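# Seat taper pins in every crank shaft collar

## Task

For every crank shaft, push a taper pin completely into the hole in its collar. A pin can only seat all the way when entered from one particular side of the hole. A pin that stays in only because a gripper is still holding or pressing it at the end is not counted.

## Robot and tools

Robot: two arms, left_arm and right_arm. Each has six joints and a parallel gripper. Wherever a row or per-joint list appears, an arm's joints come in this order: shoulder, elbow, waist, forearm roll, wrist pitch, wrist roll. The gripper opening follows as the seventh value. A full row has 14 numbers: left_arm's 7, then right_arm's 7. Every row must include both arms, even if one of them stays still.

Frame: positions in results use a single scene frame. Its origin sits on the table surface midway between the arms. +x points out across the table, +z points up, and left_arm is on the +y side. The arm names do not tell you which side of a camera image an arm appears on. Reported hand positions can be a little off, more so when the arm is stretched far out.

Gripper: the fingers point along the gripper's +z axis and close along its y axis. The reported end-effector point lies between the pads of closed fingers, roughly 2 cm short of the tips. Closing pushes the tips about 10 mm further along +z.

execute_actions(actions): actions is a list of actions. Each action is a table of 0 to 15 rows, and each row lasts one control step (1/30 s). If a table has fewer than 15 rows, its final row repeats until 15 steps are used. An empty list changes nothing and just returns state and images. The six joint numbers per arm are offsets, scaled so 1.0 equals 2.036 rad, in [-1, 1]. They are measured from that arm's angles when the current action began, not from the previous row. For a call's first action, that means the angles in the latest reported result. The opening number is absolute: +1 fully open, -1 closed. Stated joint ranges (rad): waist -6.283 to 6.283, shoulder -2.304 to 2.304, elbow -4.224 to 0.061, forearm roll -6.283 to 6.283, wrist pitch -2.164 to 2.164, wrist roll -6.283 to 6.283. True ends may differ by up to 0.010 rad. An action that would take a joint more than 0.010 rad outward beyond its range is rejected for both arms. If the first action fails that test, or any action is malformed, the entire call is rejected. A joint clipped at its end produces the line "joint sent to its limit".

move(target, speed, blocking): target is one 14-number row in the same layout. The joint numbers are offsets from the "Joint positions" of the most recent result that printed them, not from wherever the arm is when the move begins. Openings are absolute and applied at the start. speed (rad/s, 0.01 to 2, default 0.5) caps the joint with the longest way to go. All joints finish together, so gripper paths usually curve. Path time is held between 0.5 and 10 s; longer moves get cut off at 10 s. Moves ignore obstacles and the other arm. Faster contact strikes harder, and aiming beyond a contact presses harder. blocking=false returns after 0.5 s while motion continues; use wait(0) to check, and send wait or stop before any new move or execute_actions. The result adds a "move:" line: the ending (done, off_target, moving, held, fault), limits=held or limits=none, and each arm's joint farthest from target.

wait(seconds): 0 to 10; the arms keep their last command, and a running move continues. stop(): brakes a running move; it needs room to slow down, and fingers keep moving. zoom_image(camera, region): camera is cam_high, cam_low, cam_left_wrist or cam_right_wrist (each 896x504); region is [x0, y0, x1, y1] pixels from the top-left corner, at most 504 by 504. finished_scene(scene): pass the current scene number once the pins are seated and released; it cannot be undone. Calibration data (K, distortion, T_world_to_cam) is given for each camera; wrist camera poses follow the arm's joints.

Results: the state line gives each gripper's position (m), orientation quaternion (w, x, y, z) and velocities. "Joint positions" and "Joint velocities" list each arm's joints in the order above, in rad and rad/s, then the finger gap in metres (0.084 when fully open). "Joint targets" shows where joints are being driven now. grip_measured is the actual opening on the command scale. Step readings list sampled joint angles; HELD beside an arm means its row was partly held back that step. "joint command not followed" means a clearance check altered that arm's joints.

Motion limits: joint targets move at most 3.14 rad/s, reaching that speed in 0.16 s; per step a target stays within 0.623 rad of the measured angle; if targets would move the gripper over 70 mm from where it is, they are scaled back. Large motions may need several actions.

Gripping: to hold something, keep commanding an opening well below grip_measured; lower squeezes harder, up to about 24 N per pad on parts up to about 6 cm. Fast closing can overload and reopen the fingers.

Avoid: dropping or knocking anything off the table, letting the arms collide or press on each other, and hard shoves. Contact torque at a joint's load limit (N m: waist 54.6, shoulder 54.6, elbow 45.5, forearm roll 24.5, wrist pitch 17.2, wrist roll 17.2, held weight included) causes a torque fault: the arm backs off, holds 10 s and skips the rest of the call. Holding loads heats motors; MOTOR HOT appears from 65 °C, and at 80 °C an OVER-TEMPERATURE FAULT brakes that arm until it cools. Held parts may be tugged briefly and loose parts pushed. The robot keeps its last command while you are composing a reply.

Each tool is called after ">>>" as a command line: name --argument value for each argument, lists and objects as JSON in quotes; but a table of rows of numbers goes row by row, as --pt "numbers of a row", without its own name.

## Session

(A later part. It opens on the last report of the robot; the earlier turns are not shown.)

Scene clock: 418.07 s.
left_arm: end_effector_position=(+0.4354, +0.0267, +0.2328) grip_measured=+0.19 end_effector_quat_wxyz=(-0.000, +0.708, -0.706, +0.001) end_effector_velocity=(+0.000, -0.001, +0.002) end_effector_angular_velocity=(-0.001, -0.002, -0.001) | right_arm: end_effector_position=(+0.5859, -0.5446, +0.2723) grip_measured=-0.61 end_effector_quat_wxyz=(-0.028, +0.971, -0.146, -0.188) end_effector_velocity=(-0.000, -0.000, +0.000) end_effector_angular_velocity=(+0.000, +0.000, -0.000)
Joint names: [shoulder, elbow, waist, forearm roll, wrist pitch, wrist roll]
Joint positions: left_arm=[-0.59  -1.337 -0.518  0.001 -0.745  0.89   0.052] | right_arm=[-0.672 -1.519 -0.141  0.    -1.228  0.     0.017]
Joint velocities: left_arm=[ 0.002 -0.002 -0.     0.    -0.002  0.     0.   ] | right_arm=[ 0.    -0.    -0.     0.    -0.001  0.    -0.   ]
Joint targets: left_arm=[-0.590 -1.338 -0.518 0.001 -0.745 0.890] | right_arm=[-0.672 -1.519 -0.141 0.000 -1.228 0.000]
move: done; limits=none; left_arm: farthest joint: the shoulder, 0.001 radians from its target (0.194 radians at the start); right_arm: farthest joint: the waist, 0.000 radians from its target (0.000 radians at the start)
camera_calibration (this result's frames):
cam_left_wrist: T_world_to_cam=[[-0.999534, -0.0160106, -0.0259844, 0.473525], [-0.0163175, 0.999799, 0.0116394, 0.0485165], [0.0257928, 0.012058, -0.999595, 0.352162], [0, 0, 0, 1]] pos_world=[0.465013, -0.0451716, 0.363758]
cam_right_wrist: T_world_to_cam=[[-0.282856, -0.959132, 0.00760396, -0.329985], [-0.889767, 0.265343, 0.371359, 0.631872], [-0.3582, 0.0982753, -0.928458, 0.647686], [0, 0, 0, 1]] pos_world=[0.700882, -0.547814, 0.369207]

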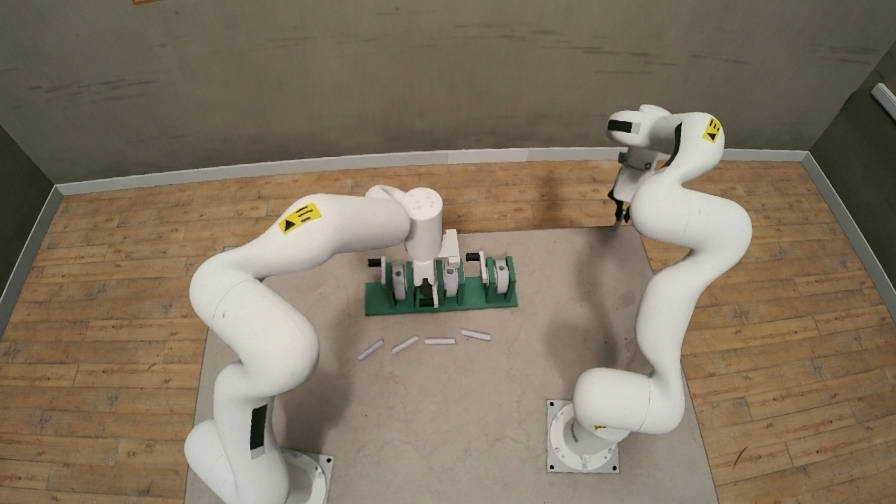

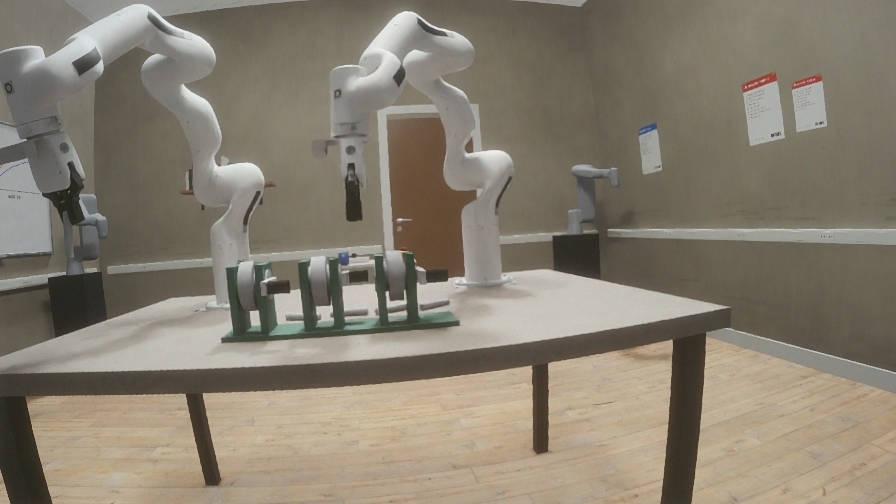

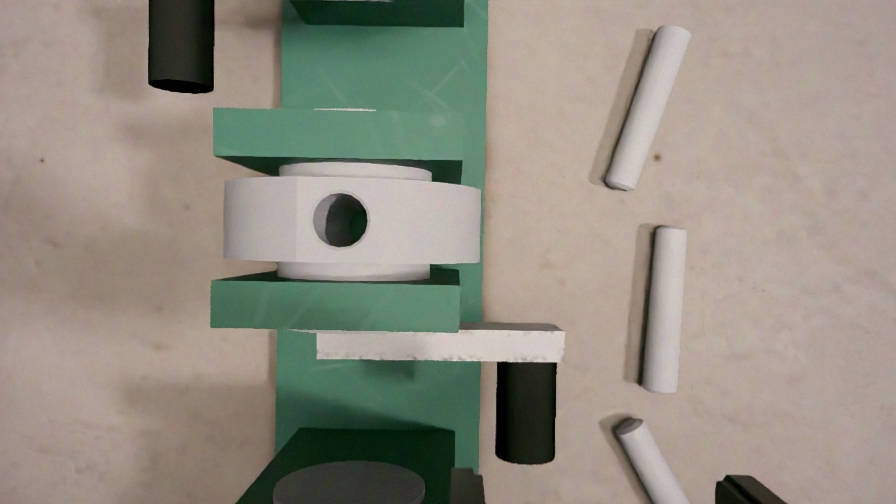

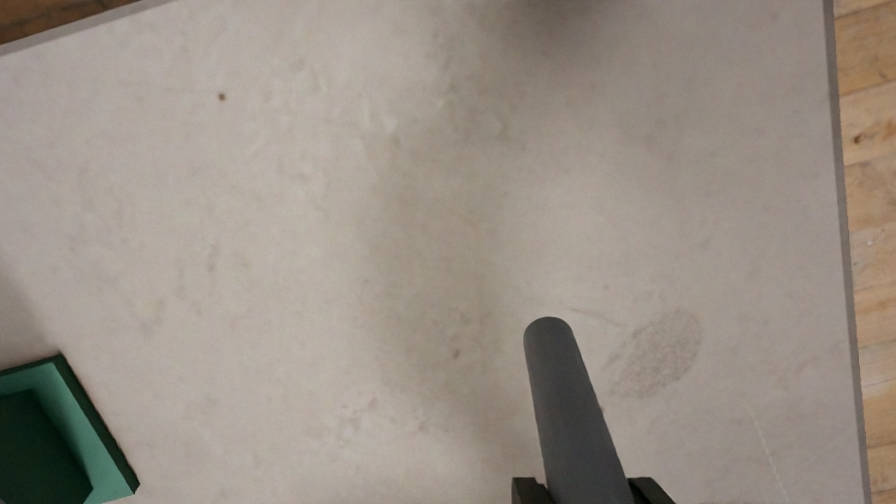

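>>> move --target '[-0.0639,-0.085,0.1524,0,-0.0226,0.1535,0.2,0,0,0,0,0,0,-1]'

>>> move --target '[-0.0824,0.0113,0,0,0.0942,0,0.2,0,0,0,0,0,0,-1]' --speed 0.2

>>> move --target '[0,0,0,0,0,0,-0.6,0,0,0,0,0,0,-1]'

>>> move --target '[0.0353,0.0181,-0.0028,0,-0.0172,-0.0028,-0.6,0,0,0,0,0,0,-1]' --speed 0.08

>>> move --target '[0.081,0.0956,-0.0178,0,0.0146,-0.0178,-0.42,0,0,0,0,0,0,-1]' --speed 0.15

>>> move --target '[0.0271,0.0901,-0.0215,0,0.0631,-0.0215,-0.42,0,0,0,0,0,0,-1]' --speed 0.15

>>> move --target '[0,0,0,0,0,0,-0.6,0,0,0,0,0,0,-1]'

>>> move --target '[-0.0227,0.0136,-0.004,0,0.0363,-0.004,-0.6,0,0,0,0,0,0,-1]' --speed 0.06

>>> move --target '[0,0,0,0,0,0,0.2,0,0,0,0,0,0,-1]'

>>> move --target '[0.11,-0.02,0,0,-0.13,0,0.2,0,0,0,0,0,0,-1]' --speed 0.3

Scene clock: 438.70 s.
left_arm: end_effector_position=(+0.5754, +0.1741, +0.2194) grip_measured=+0.19 end_effector_quat_wxyz=(-0.000, +0.707, -0.707, -0.000) end_effector_velocity=(+0.001, +0.003, -0.001) end_effector_angular_velocity=(+0.001, +0.003, +0.004) | right_arm: end_effector_position=(+0.5859, -0.5446, +0.2723) grip_measured=-0.61 end_effector_quat_wxyz=(-0.028, +0.971, -0.146, -0.188) end_effector_velocity=(-0.001, +0.000, -0.001) end_effector_angular_velocity=(+0.001, +0.004, +0.000)
Joint names: [shoulder, elbow, waist, forearm roll, wrist pitch, wrist roll]
Joint positions: left_arm=[-0.72  -1.51  -0.209  0.001 -0.791  1.202  0.052] | right_arm=[-0.672 -1.519 -0.141  0.    -1.228  0.     0.017]
Joint velocities: left_arm=[-0.002 -0.     0.004 -0.001 -0.001  0.001 -0.   ] | right_arm=[-0.002  0.001 -0.     0.    -0.002 -0.     0.   ]
Joint targets: left_arm=[-0.720 -1.510 -0.208 0.001 -0.791 1.202] | right_arm=[-0.672 -1.519 -0.141 0.000 -1.228 0.000]
move: done; limits=none; left_arm: farthest joint: the waist, 0.001 radians from its target (0.310 radians at the start); right_arm: farthest joint: the waist, 0.000 radians from its target (0.000 radians at the start)
camera_calibration (this result's frames):
cam_left_wrist: T_world_to_cam=[[-0.999637, -0.0132056, -0.0234641, 0.614482], [-0.0135241, 0.999818, 0.0134674, -0.0984486], [0.023282, 0.0137798, -0.999634, 0.33449], [0, 0, 0, 1]] pos_world=[0.605141, 0.101936, 0.350111]
cam_right_wrist: T_world_to_cam=[[-0.282856, -0.959132, 0.00760396, -0.329985], [-0.889767, 0.265343, 0.371359, 0.631872], [-0.3582, 0.0982753, -0.928458, 0.647686], [0, 0, 0, 1]] pos_world=[0.700882, -0.547814, 0.369207]

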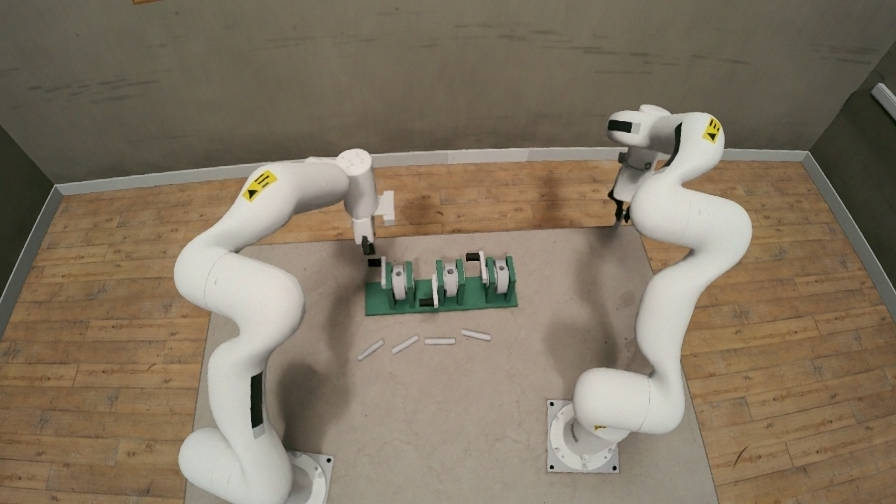

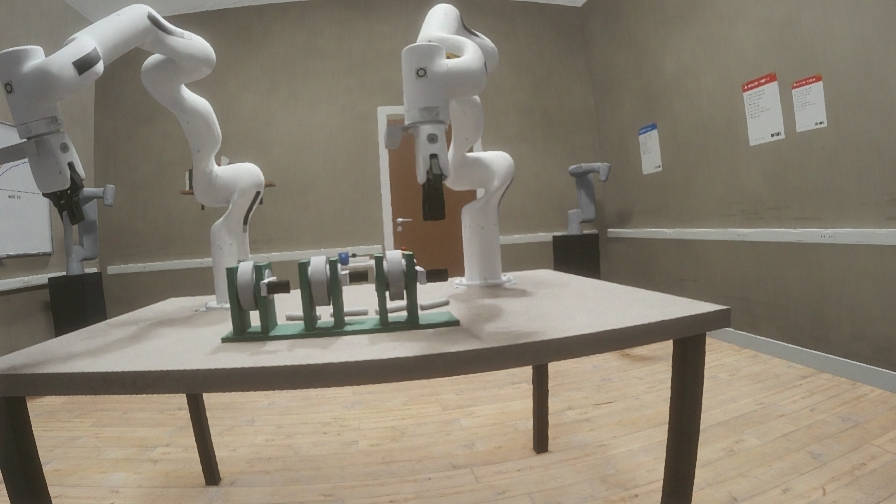

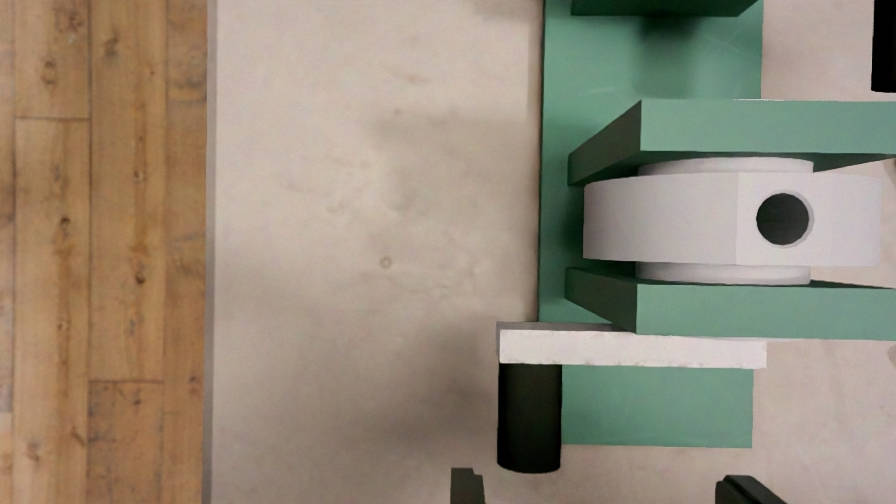

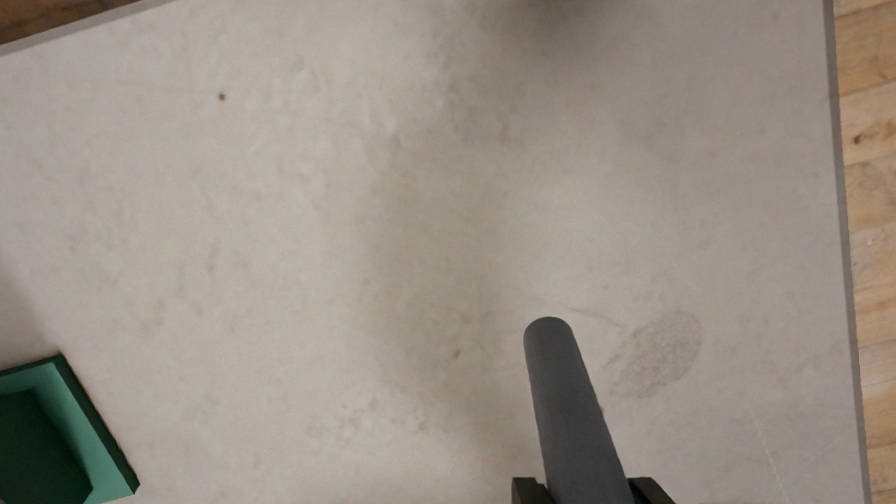

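Scene clock: 440.00 s.
left_arm: end_effector_position=(+0.5771, +0.1734, +0.0988) grip_measured=+0.19 end_effector_quat_wxyz=(-0.000, +0.707, -0.707, +0.000) end_effector_velocity=(-0.001, +0.000, -0.002) end_effector_angular_velocity=(+0.000, +0.003, +0.001) | right_arm: end_effector_position=(+0.5859, -0.5446, +0.2723) grip_measured=-0.61 end_effector_quat_wxyz=(-0.028, +0.971, -0.146, -0.188) end_effector_velocity=(+0.000, +0.000, +0.001) end_effector_angular_velocity=(-0.000, -0.001, +0.001)
Joint names: [shoulder, elbow, waist, forearm roll, wrist pitch, wrist roll]
Joint positions: left_arm=[-0.888 -1.487 -0.209  0.001 -0.599  1.202  0.052] | right_arm=[-0.672 -1.519 -0.141  0.    -1.228  0.     0.017]
Joint velocities: left_arm=[-0.002  0.002 -0.    -0.001  0.001 -0.    -0.   ] | right_arm=[ 0.001 -0.     0.    -0.    -0.    -0.    -0.   ]
Joint targets: left_arm=[-0.888 -1.487 -0.209 0.001 -0.599 1.202] | right_arm=[-0.672 -1.519 -0.141 0.000 -1.228 0.000]
move: done; limits=none; left_arm: farthest joint: the waist, 0.000 radians from its target (0.000 radians at the start); right_arm: farthest joint: the waist, 0.000 radians from its target (0.000 radians at the start)
camera_calibration (this result's frames):
cam_left_wrist: T_world_to_cam=[[-0.999601, -0.0131332, -0.0249985, 0.613417], [-0.0134549, 0.999828, 0.0127468, -0.096109], [0.0248268, 0.0130781, -0.999606, 0.213199], [0, 0, 0, 1]] pos_world=[0.606586, 0.10136, 0.229674]
cam_right_wrist: T_world_to_cam=[[-0.282856, -0.959132, 0.00760397, -0.329985], [-0.889767, 0.265343, 0.371359, 0.631872], [-0.3582, 0.0982753, -0.928458, 0.647686], [0, 0, 0, 1]] pos_world=[0.700882, -0.547814, 0.369207]

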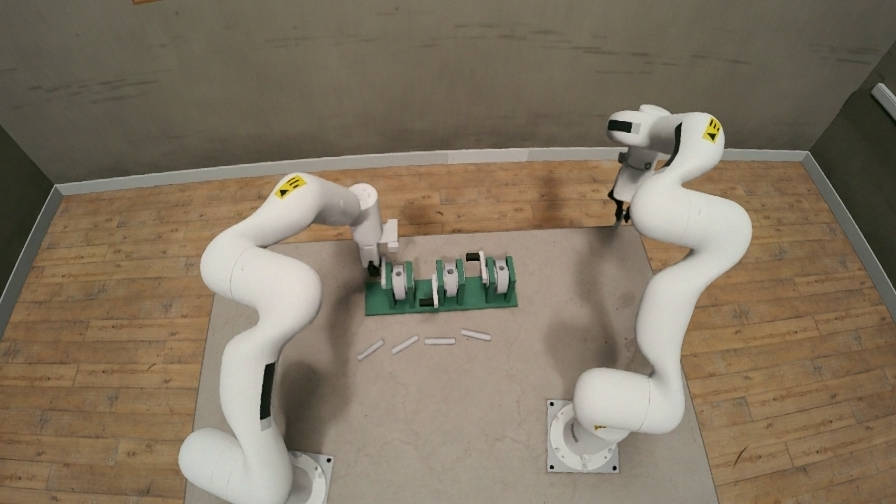

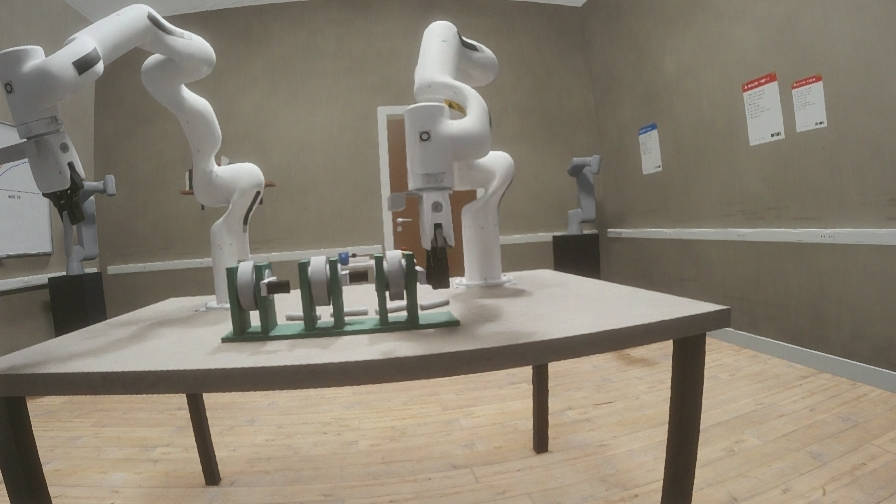

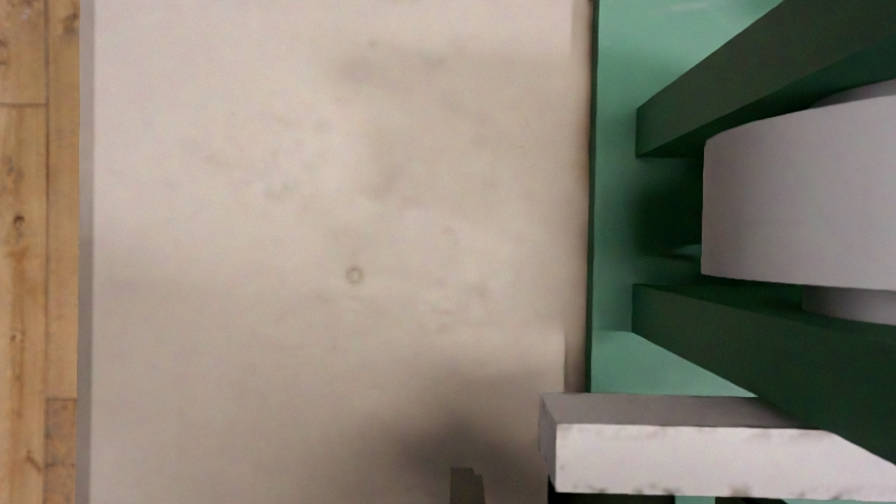

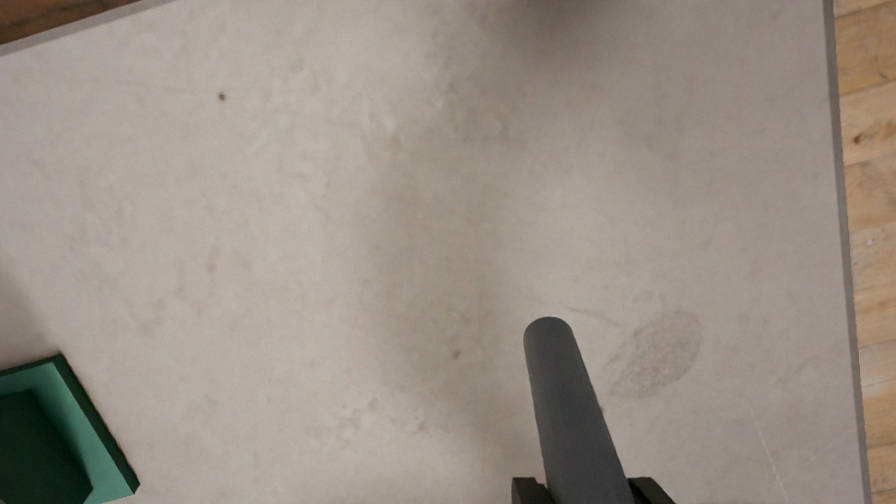

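Scene clock: 440.50 s.
left_arm: end_effector_position=(+0.5782, +0.1734, +0.0994) grip_measured=-0.47 end_effector_quat_wxyz=(-0.001, +0.707, -0.707, +0.002) end_effector_velocity=(-0.001, -0.000, -0.001) end_effector_angular_velocity=(+0.001, +0.003, -0.002) | right_arm: end_effector_position=(+0.5859, -0.5446, +0.2723) grip_measured=-0.61 end_effector_quat_wxyz=(-0.028, +0.971, -0.146, -0.188) end_effector_velocity=(-0.000, +0.000, +0.001) end_effector_angular_velocity=(-0.000, -0.000, +0.000)
Joint names: [shoulder, elbow, waist, forearm roll, wrist pitch, wrist roll]
Joint positions: left_arm=[-0.887 -1.488 -0.208  0.001 -0.597  1.202  0.024] | right_arm=[-0.672 -1.519 -0.141  0.    -1.228  0.     0.017]
Joint velocities: left_arm=[-0.001  0.001 -0.001  0.    -0.002  0.    -0.   ] | right_arm=[ 0.002  0.    -0.    -0.    -0.001 -0.    -0.   ]
Joint targets: left_arm=[-0.888 -1.487 -0.209 0.001 -0.599 1.202] | right_arm=[-0.672 -1.519 -0.141 0.000 -1.228 0.000]
move: done; limits=none; left_arm: farthest joint: the wrist pitch, 0.002 radians from its target (0.000 radians at the start); right_arm: farthest joint: the waist, 0.000 radians from its target (0.000 radians at the start)
camera_calibration (this result's frames):
cam_left_wrist: T_world_to_cam=[[-0.99951, -0.013424, -0.0282617, 0.614901], [-0.0137573, 0.999838, 0.0116321, -0.0957646], [0.0281009, 0.0120152, -0.999533, 0.211972], [0, 0, 0, 1]] pos_world=[0.607326, 0.101457, 0.230365]
cam_right_wrist: T_world_to_cam=[[-0.282856, -0.959132, 0.00760392, -0.329985], [-0.889767, 0.265343, 0.371359, 0.631872], [-0.3582, 0.0982753, -0.928458, 0.647687], [0, 0, 0, 1]] pos_world=[0.700882, -0.547814, 0.369208]

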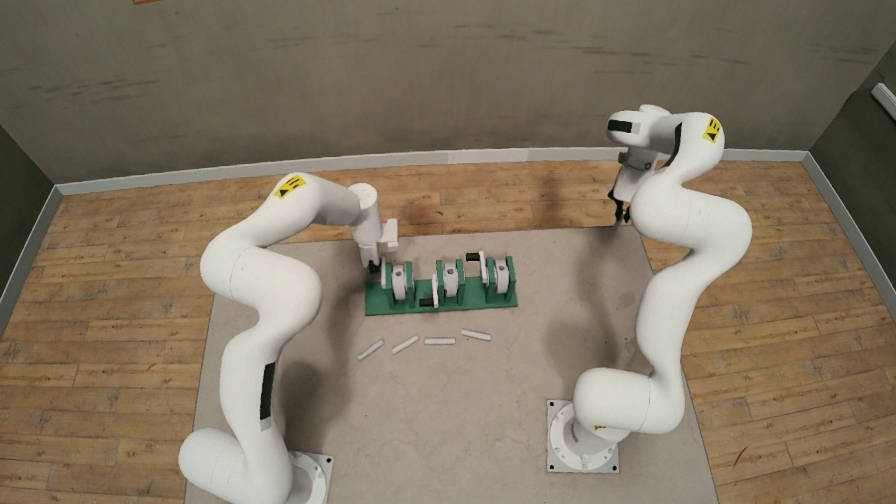

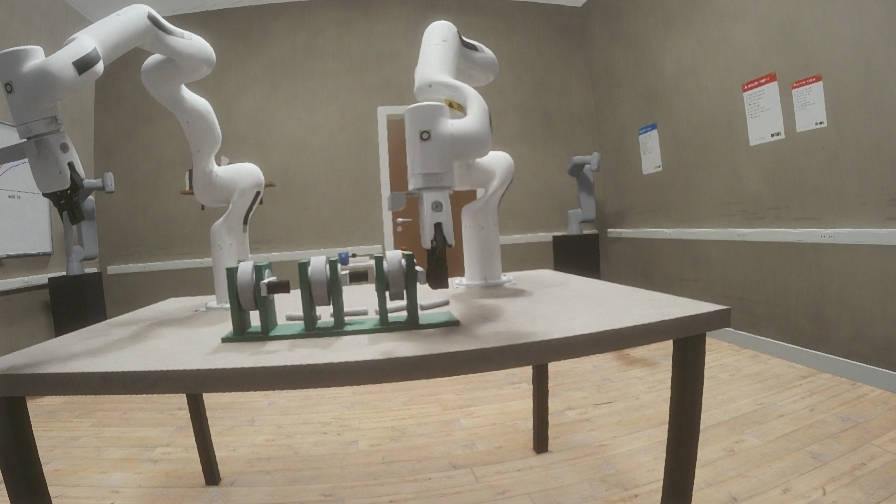

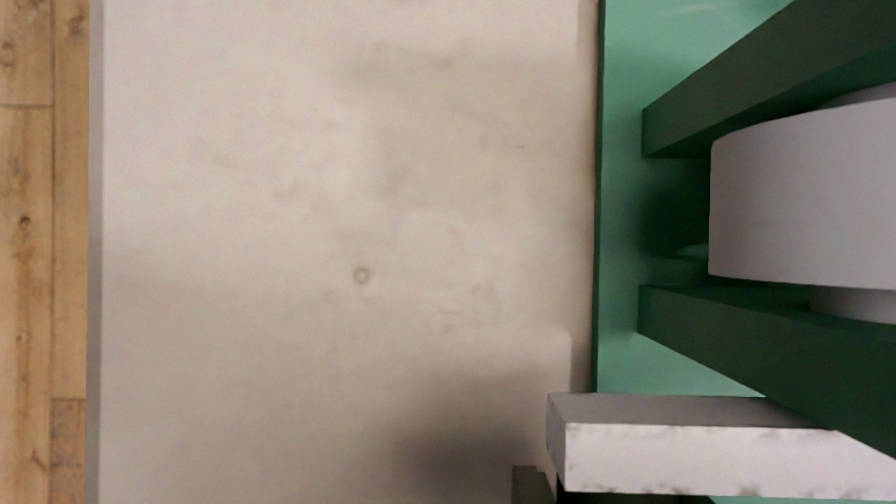

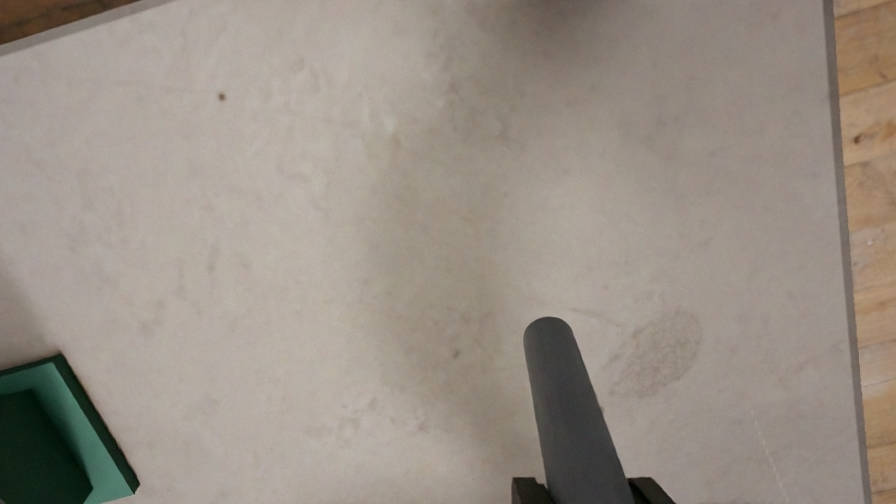

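Scene clock: 441.70 s.
left_arm: end_effector_position=(+0.5685, +0.1732, +0.1334) grip_measured=-0.47 end_effector_quat_wxyz=(-0.001, +0.707, -0.707, +0.003) end_effector_velocity=(-0.000, -0.000, +0.001) end_effector_angular_velocity=(-0.000, -0.000, +0.000) | right_arm: end_effector_position=(+0.5859, -0.5446, +0.2723) grip_measured=-0.61 end_effector_quat_wxyz=(-0.028, +0.971, -0.146, -0.188) end_effector_velocity=(-0.000, -0.001, -0.002) end_effector_angular_velocity=(+0.000, +0.001, -0.002)
Joint names: [shoulder, elbow, waist, forearm roll, wrist pitch, wrist roll]
Joint positions: left_arm=[-0.815 -1.452 -0.214  0.001 -0.63   1.196  0.024] | right_arm=[-0.672 -1.519 -0.141  0.    -1.228  0.     0.017]
Joint velocities: left_arm=[ 0.001  0.    -0.    -0.001 -0.001  0.     0.   ] | right_arm=[-0.002  0.001 -0.001  0.     0.002  0.     0.   ]
Joint targets: left_arm=[-0.815 -1.452 -0.214 0.001 -0.632 1.196] | right_arm=[-0.672 -1.519 -0.141 0.000 -1.228 0.000]
move: done; limits=none; left_arm: farthest joint: the wrist pitch, 0.002 radians from its target (0.035 radians at the start); right_arm: farthest joint: the waist, 0.000 radians from its target (0.000 radians at the start)
camera_calibration (this result's frames):
cam_left_wrist: T_world_to_cam=[[-0.99947, -0.0136189, -0.0295784, 0.606348], [-0.0139524, 0.999841, 0.0110988, -0.0959438], [0.0294226, 0.0115056, -0.999501, 0.245616], [0, 0, 0, 1]] pos_world=[0.597461, 0.10136, 0.264493]
cam_right_wrist: T_world_to_cam=[[-0.282856, -0.959132, 0.00760391, -0.329985], [-0.889767, 0.265343, 0.371359, 0.631872], [-0.3582, 0.0982753, -0.928458, 0.647687], [0, 0, 0, 1]] pos_world=[0.700882, -0.547814, 0.369208]

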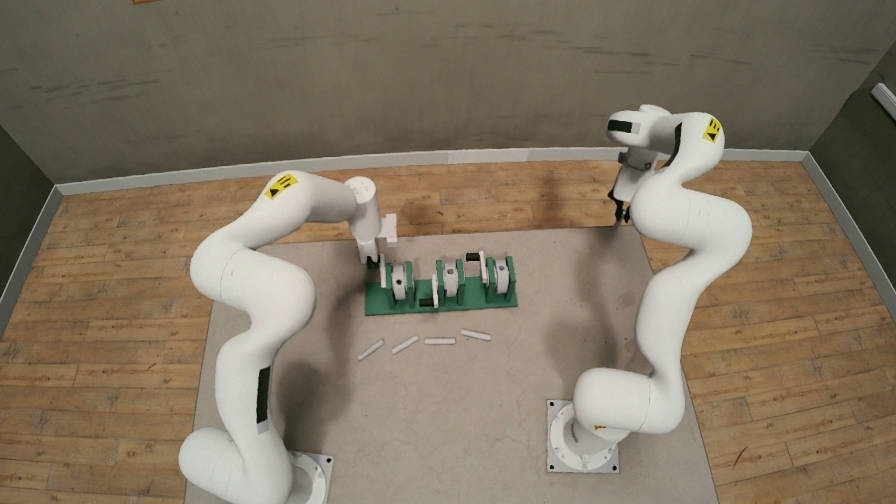

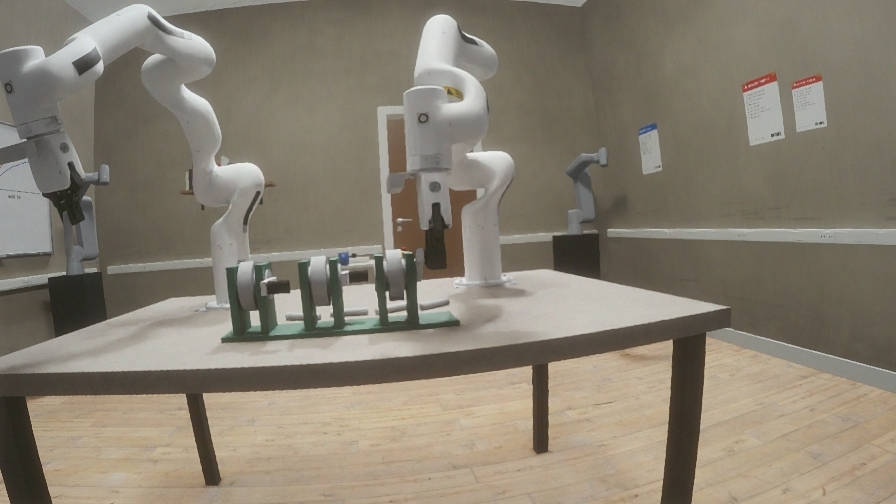

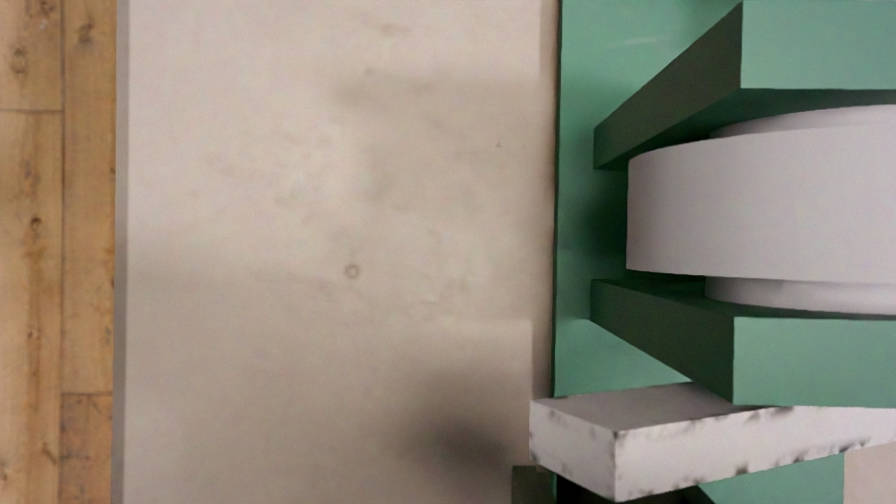

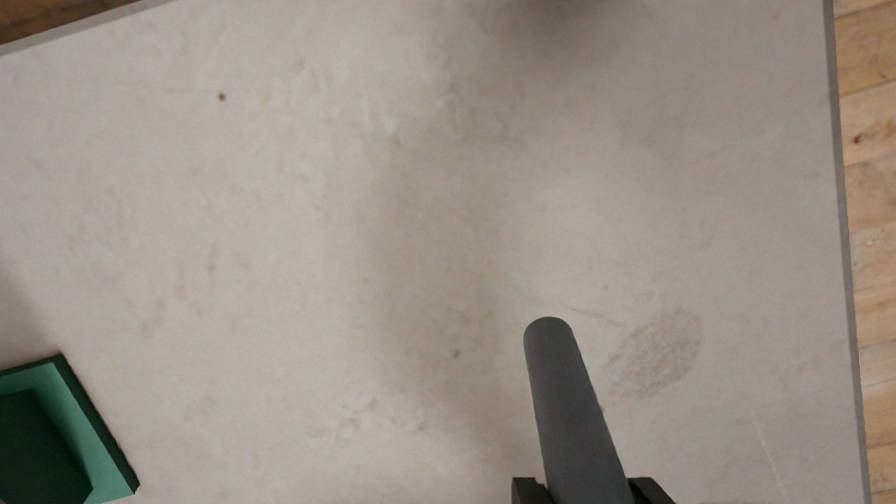

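Scene clock: 443.33 s.
left_arm: end_effector_position=(+0.5086, +0.1732, +0.1653) grip_measured=-0.44 end_effector_quat_wxyz=(-0.001, +0.707, -0.707, +0.003) end_effector_velocity=(+0.000, -0.000, +0.000) end_effector_angular_velocity=(-0.001, -0.001, +0.000) | right_arm: end_effector_position=(+0.5859, -0.5446, +0.2723) grip_measured=-0.61 end_effector_quat_wxyz=(-0.028, +0.971, -0.146, -0.188) end_effector_velocity=(+0.000, -0.000, +0.001) end_effector_angular_velocity=(-0.001, -0.001, -0.001)
Joint names: [shoulder, elbow, waist, forearm roll, wrist pitch, wrist roll]
Joint positions: left_arm=[-0.651 -1.257 -0.25   0.001 -0.601  1.16   0.025] | right_arm=[-0.672 -1.519 -0.141  0.    -1.228  0.     0.017]
Joint velocities: left_arm=[ 0.001  0.001 -0.    -0.     0.002 -0.    -0.   ] | right_arm=[ 0.001  0.    -0.    -0.     0.     0.    -0.   ]
Joint targets: left_arm=[-0.650 -1.257 -0.250 0.001 -0.601 1.160] | right_arm=[-0.672 -1.519 -0.141 0.000 -1.228 0.000]
move: done; limits=none; left_arm: farthest joint: the shoulder, 0.001 radians from its target (0.165 radians at the start); right_arm: farthest joint: the waist, 0.000 radians from its target (0.000 radians at the start)
camera_calibration (this result's frames):
cam_left_wrist: T_world_to_cam=[[-0.99947, -0.0136308, -0.0295628, 0.547429], [-0.0139565, 0.999844, 0.0108385, -0.097124], [0.0294105, 0.0112453, -0.999504, 0.279342], [0, 0, 0, 1]] pos_world=[0.537567, 0.10143, 0.296439]
cam_right_wrist: T_world_to_cam=[[-0.282856, -0.959132, 0.00760396, -0.329985], [-0.889767, 0.265344, 0.371359, 0.631872], [-0.3582, 0.0982753, -0.928458, 0.647687], [0, 0, 0, 1]] pos_world=[0.700882, -0.547814, 0.369208]

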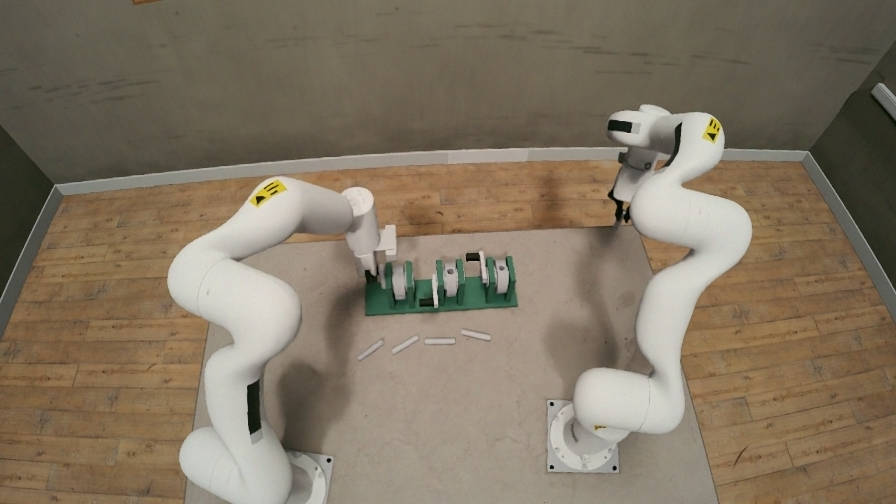

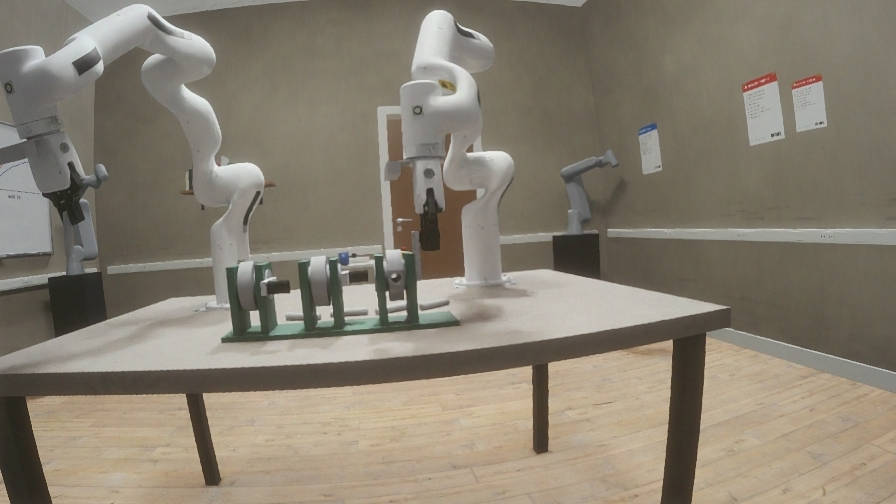

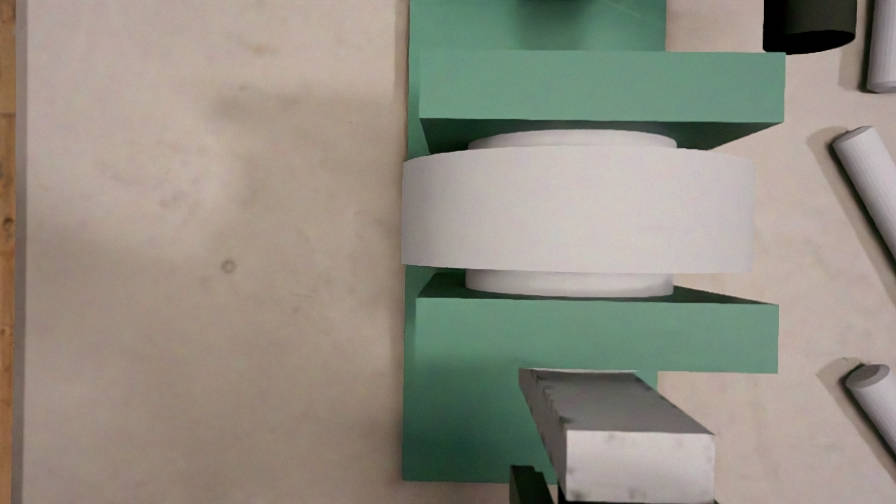

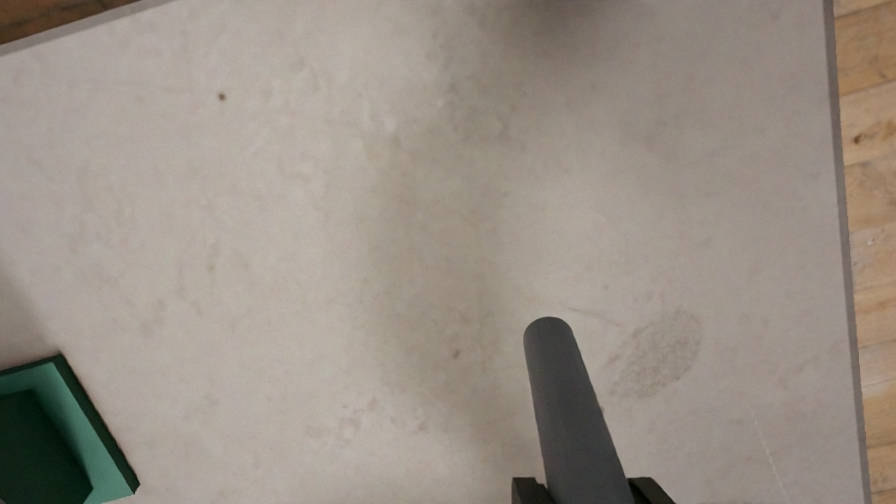

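Scene clock: 444.90 s.
left_arm: end_effector_position=(+0.4488, +0.1731, +0.1332) grip_measured=-0.44 end_effector_quat_wxyz=(-0.001, +0.707, -0.707, +0.003) end_effector_velocity=(+0.000, -0.001, +0.000) end_effector_angular_velocity=(-0.001, -0.002, -0.001) | right_arm: end_effector_position=(+0.5859, -0.5446, +0.2723) grip_measured=-0.61 end_effector_quat_wxyz=(-0.028, +0.971, -0.146, -0.188) end_effector_velocity=(+0.000, -0.001, -0.000) end_effector_angular_velocity=(-0.000, +0.000, -0.001)
Joint names: [shoulder, elbow, waist, forearm roll, wrist pitch, wrist roll]
Joint positions: left_arm=[-0.596 -1.074 -0.294  0.001 -0.472  1.116  0.025] | right_arm=[-0.672 -1.519 -0.141  0.    -1.228  0.     0.017]
Joint velocities: left_arm=[ 0.    -0.    -0.001  0.     0.002 -0.    -0.   ] | right_arm=[-0.001 -0.    -0.001  0.     0.     0.    -0.   ]
Joint targets: left_arm=[-0.595 -1.074 -0.294 0.001 -0.472 1.116] | right_arm=[-0.672 -1.519 -0.141 0.000 -1.228 0.000]
move: done; limits=none; left_arm: farthest joint: the waist, 0.000 radians from its target (0.044 radians at the start); right_arm: farthest joint: the waist, 0.000 radians from its target (0.000 radians at the start)
camera_calibration (this result's frames):
cam_left_wrist: T_world_to_cam=[[-0.999475, -0.0136297, -0.0293931, 0.486646], [-0.0139438, 0.999848, 0.0105071, -0.0973998], [0.0292454, 0.0109114, -0.999513, 0.249166], [0, 0, 0, 1]] pos_world=[0.477746, 0.101299, 0.264372]
cam_right_wrist: T_world_to_cam=[[-0.282856, -0.959132, 0.00760393, -0.329985], [-0.889767, 0.265343, 0.371359, 0.631872], [-0.3582, 0.0982753, -0.928458, 0.647687], [0, 0, 0, 1]] pos_world=[0.700882, -0.547814, 0.369208]

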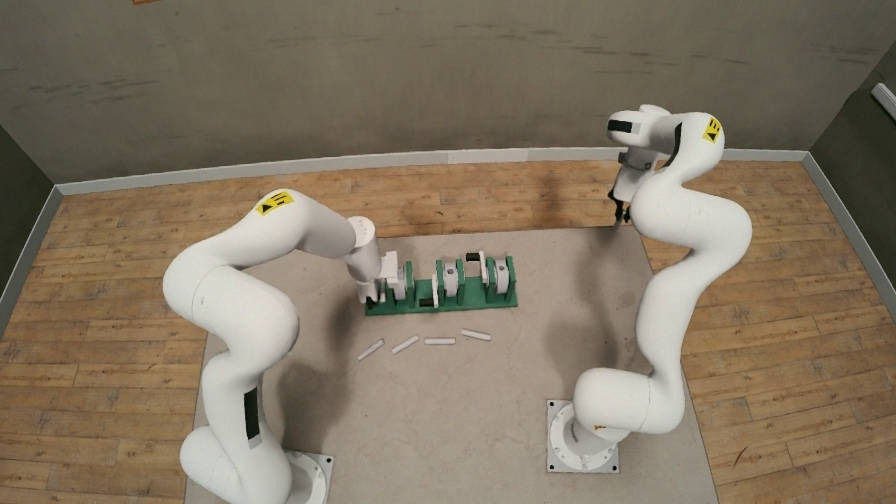

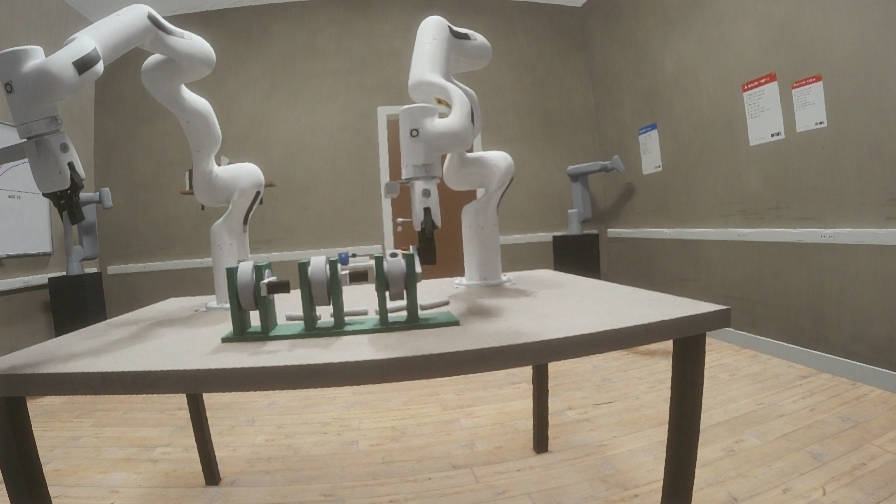

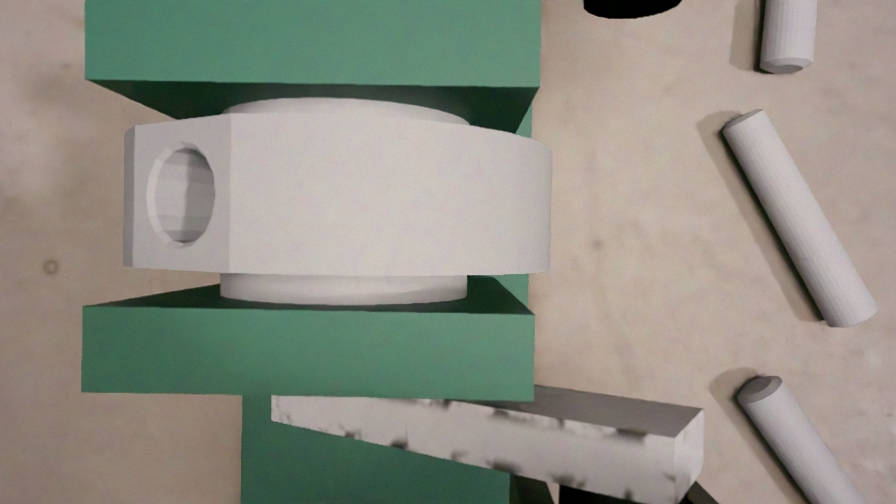

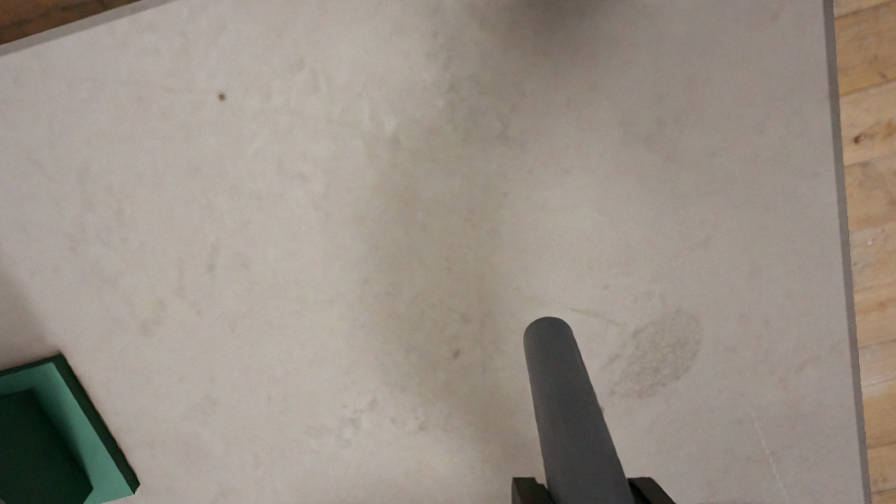

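Scene clock: 445.40 s.
left_arm: end_effector_position=(+0.4487, +0.1731, +0.1332) grip_measured=-0.47 end_effector_quat_wxyz=(-0.001, +0.707, -0.707, +0.003) end_effector_velocity=(-0.000, +0.001, +0.000) end_effector_angular_velocity=(+0.001, +0.001, -0.001) | right_arm: end_effector_position=(+0.5859, -0.5446, +0.2723) grip_measured=-0.61 end_effector_quat_wxyz=(-0.028, +0.971, -0.146, -0.188) end_effector_velocity=(-0.000, +0.000, -0.000) end_effector_angular_velocity=(-0.000, +0.001, -0.001)
Joint names: [shoulder, elbow, waist, forearm roll, wrist pitch, wrist roll]
Joint positions: left_arm=[-0.596 -1.074 -0.294  0.001 -0.473  1.116  0.024] | right_arm=[-0.672 -1.519 -0.141  0.    -1.228  0.     0.017]
Joint velocities: left_arm=[ 0.    -0.     0.001  0.002 -0.002 -0.     0.   ] | right_arm=[-0.     0.    -0.    -0.    -0.001  0.001 -0.   ]
Joint targets: left_arm=[-0.596 -1.074 -0.294 0.001 -0.472 1.116] | right_arm=[-0.672 -1.519 -0.141 0.000 -1.228 0.000]
move: done; limits=none; left_arm: farthest joint: the wrist pitch, 0.001 radians from its target (0.000 radians at the start); right_arm: farthest joint: the waist, 0.000 radians from its target (0.000 radians at the start)
camera_calibration (this result's frames):
cam_left_wrist: T_world_to_cam=[[-0.99948, -0.0136026, -0.0292213, 0.486564], [-0.0139171, 0.999847, 0.0105862, -0.0974332], [0.0290728, 0.0109874, -0.999517, 0.249227], [0, 0, 0, 1]] pos_world=[0.477709, 0.101298, 0.264356]
cam_right_wrist: T_world_to_cam=[[-0.282856, -0.959132, 0.00760391, -0.329985], [-0.889767, 0.265343, 0.371359, 0.631872], [-0.3582, 0.0982754, -0.928458, 0.647687], [0, 0, 0, 1]] pos_world=[0.700882, -0.547814, 0.369208]

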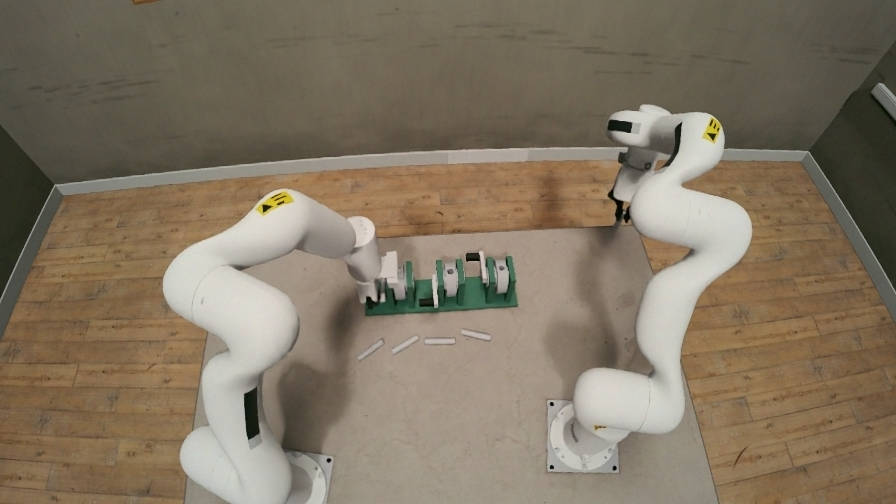

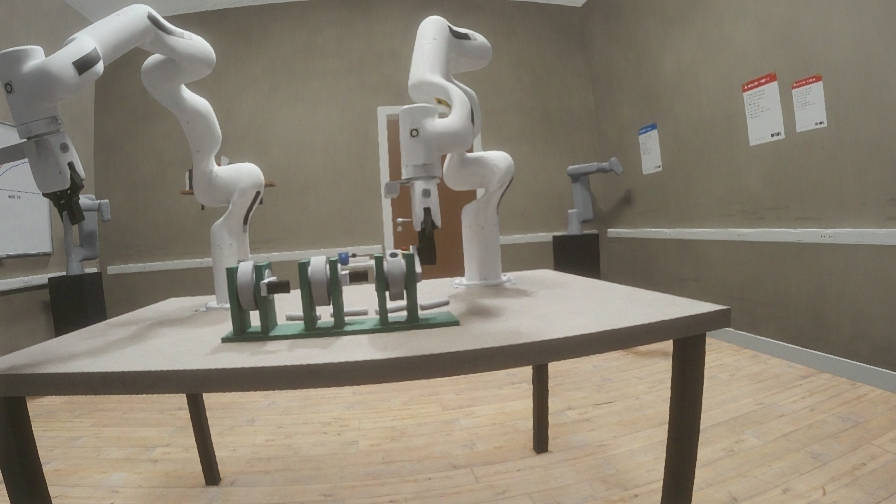

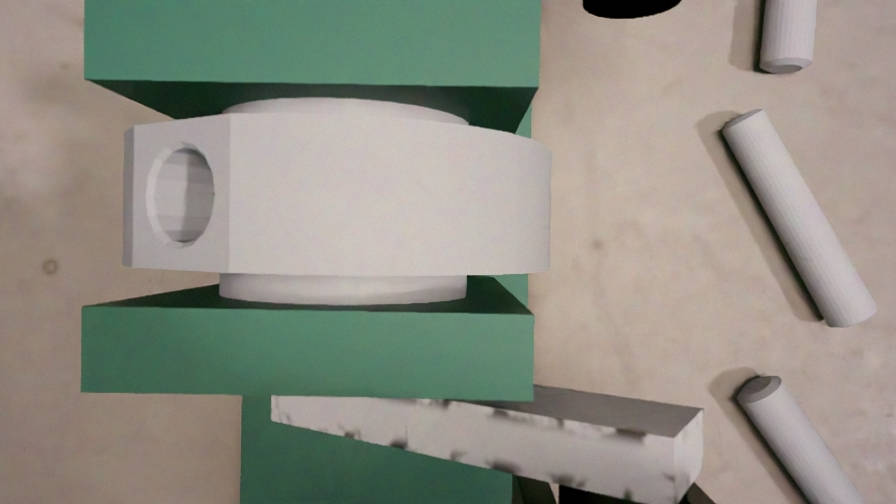

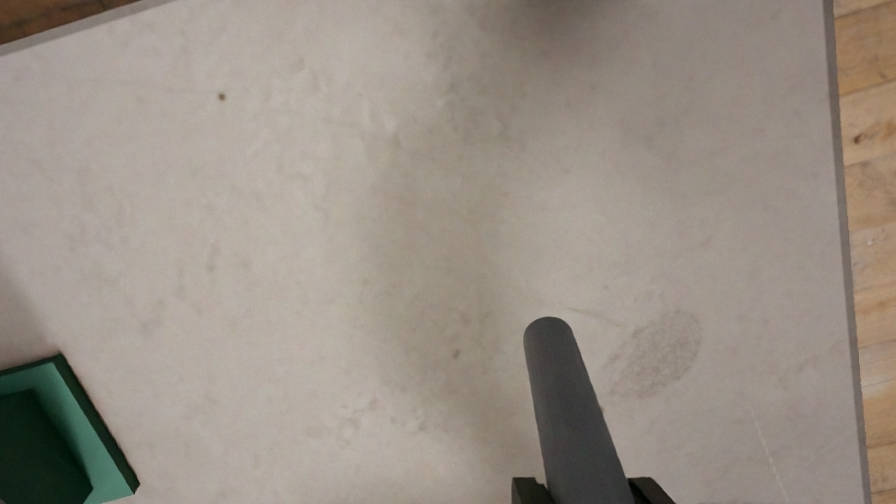

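Scene clock: 446.93 s.
left_arm: end_effector_position=(+0.4394, +0.1731, +0.0995) grip_measured=-0.47 end_effector_quat_wxyz=(-0.001, +0.707, -0.707, +0.004) end_effector_velocity=(-0.001, -0.001, -0.001) end_effector_angular_velocity=(+0.001, +0.003, -0.001) | right_arm: end_effector_position=(+0.5859, -0.5446, +0.2723) grip_measured=-0.61 end_effector_quat_wxyz=(-0.028, +0.971, -0.146, -0.188) end_effector_velocity=(+0.000, -0.000, -0.001) end_effector_angular_velocity=(-0.000, -0.000, -0.001)
Joint names: [shoulder, elbow, waist, forearm roll, wrist pitch, wrist roll]
Joint positions: left_arm=[-0.642 -1.047 -0.301  0.001 -0.397  1.108  0.024] | right_arm=[-0.672 -1.519 -0.141  0.    -1.228  0.     0.017]
Joint velocities: left_arm=[-0.001  0.    -0.002 -0.001 -0.001 -0.    -0.   ] | right_arm=[-0.002 -0.    -0.     0.     0.001  0.    -0.   ]
Joint targets: left_arm=[-0.642 -1.046 -0.302 0.001 -0.399 1.108] | right_arm=[-0.672 -1.519 -0.141 0.000 -1.228 0.000]
move: done; limits=none; left_arm: farthest joint: the wrist pitch, 0.002 radians from its target (0.073 radians at the start); right_arm: farthest joint: the waist, 0.000 radians from its target (0.000 radians at the start)
camera_calibration (this result's frames):
cam_left_wrist: T_world_to_cam=[[-0.999425, -0.0138813, -0.0309473, 0.47642], [-0.0141876, 0.999852, 0.00969751, -0.0969843], [0.0308081, 0.010131, -0.999474, 0.215196], [0, 0, 0, 1]] pos_world=[0.46814, 0.101403, 0.230767]
cam_right_wrist: T_world_to_cam=[[-0.282856, -0.959132, 0.00760391, -0.329985], [-0.889767, 0.265344, 0.371359, 0.631872], [-0.3582, 0.0982754, -0.928458, 0.647687], [0, 0, 0, 1]] pos_world=[0.700882, -0.547814, 0.369208]

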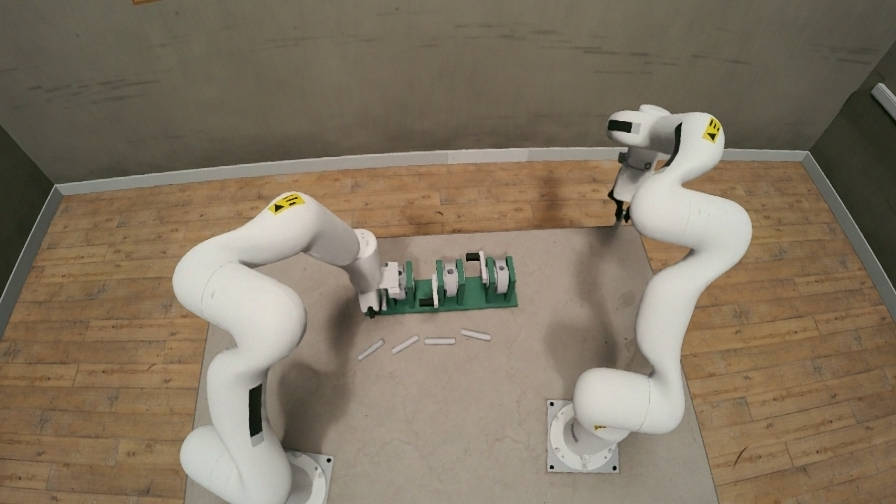

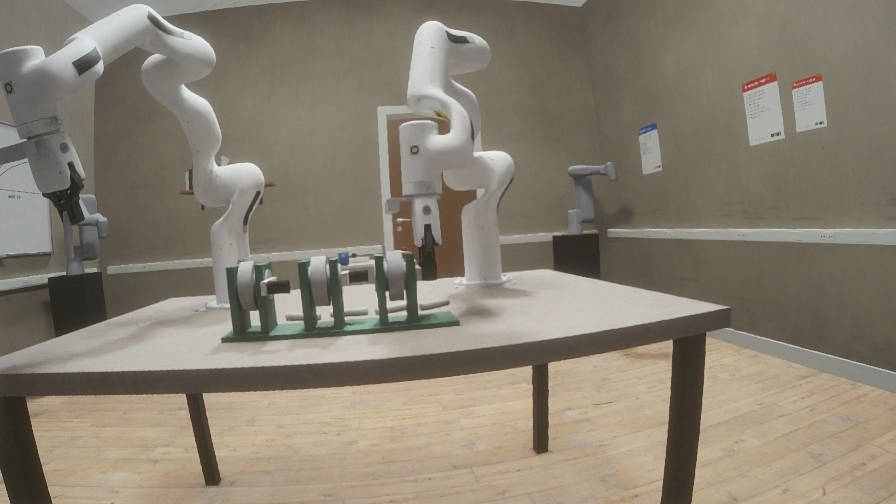

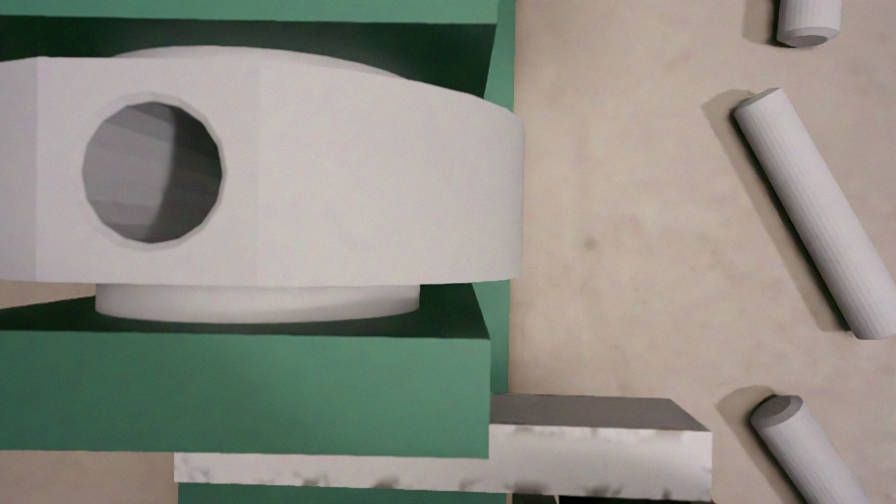

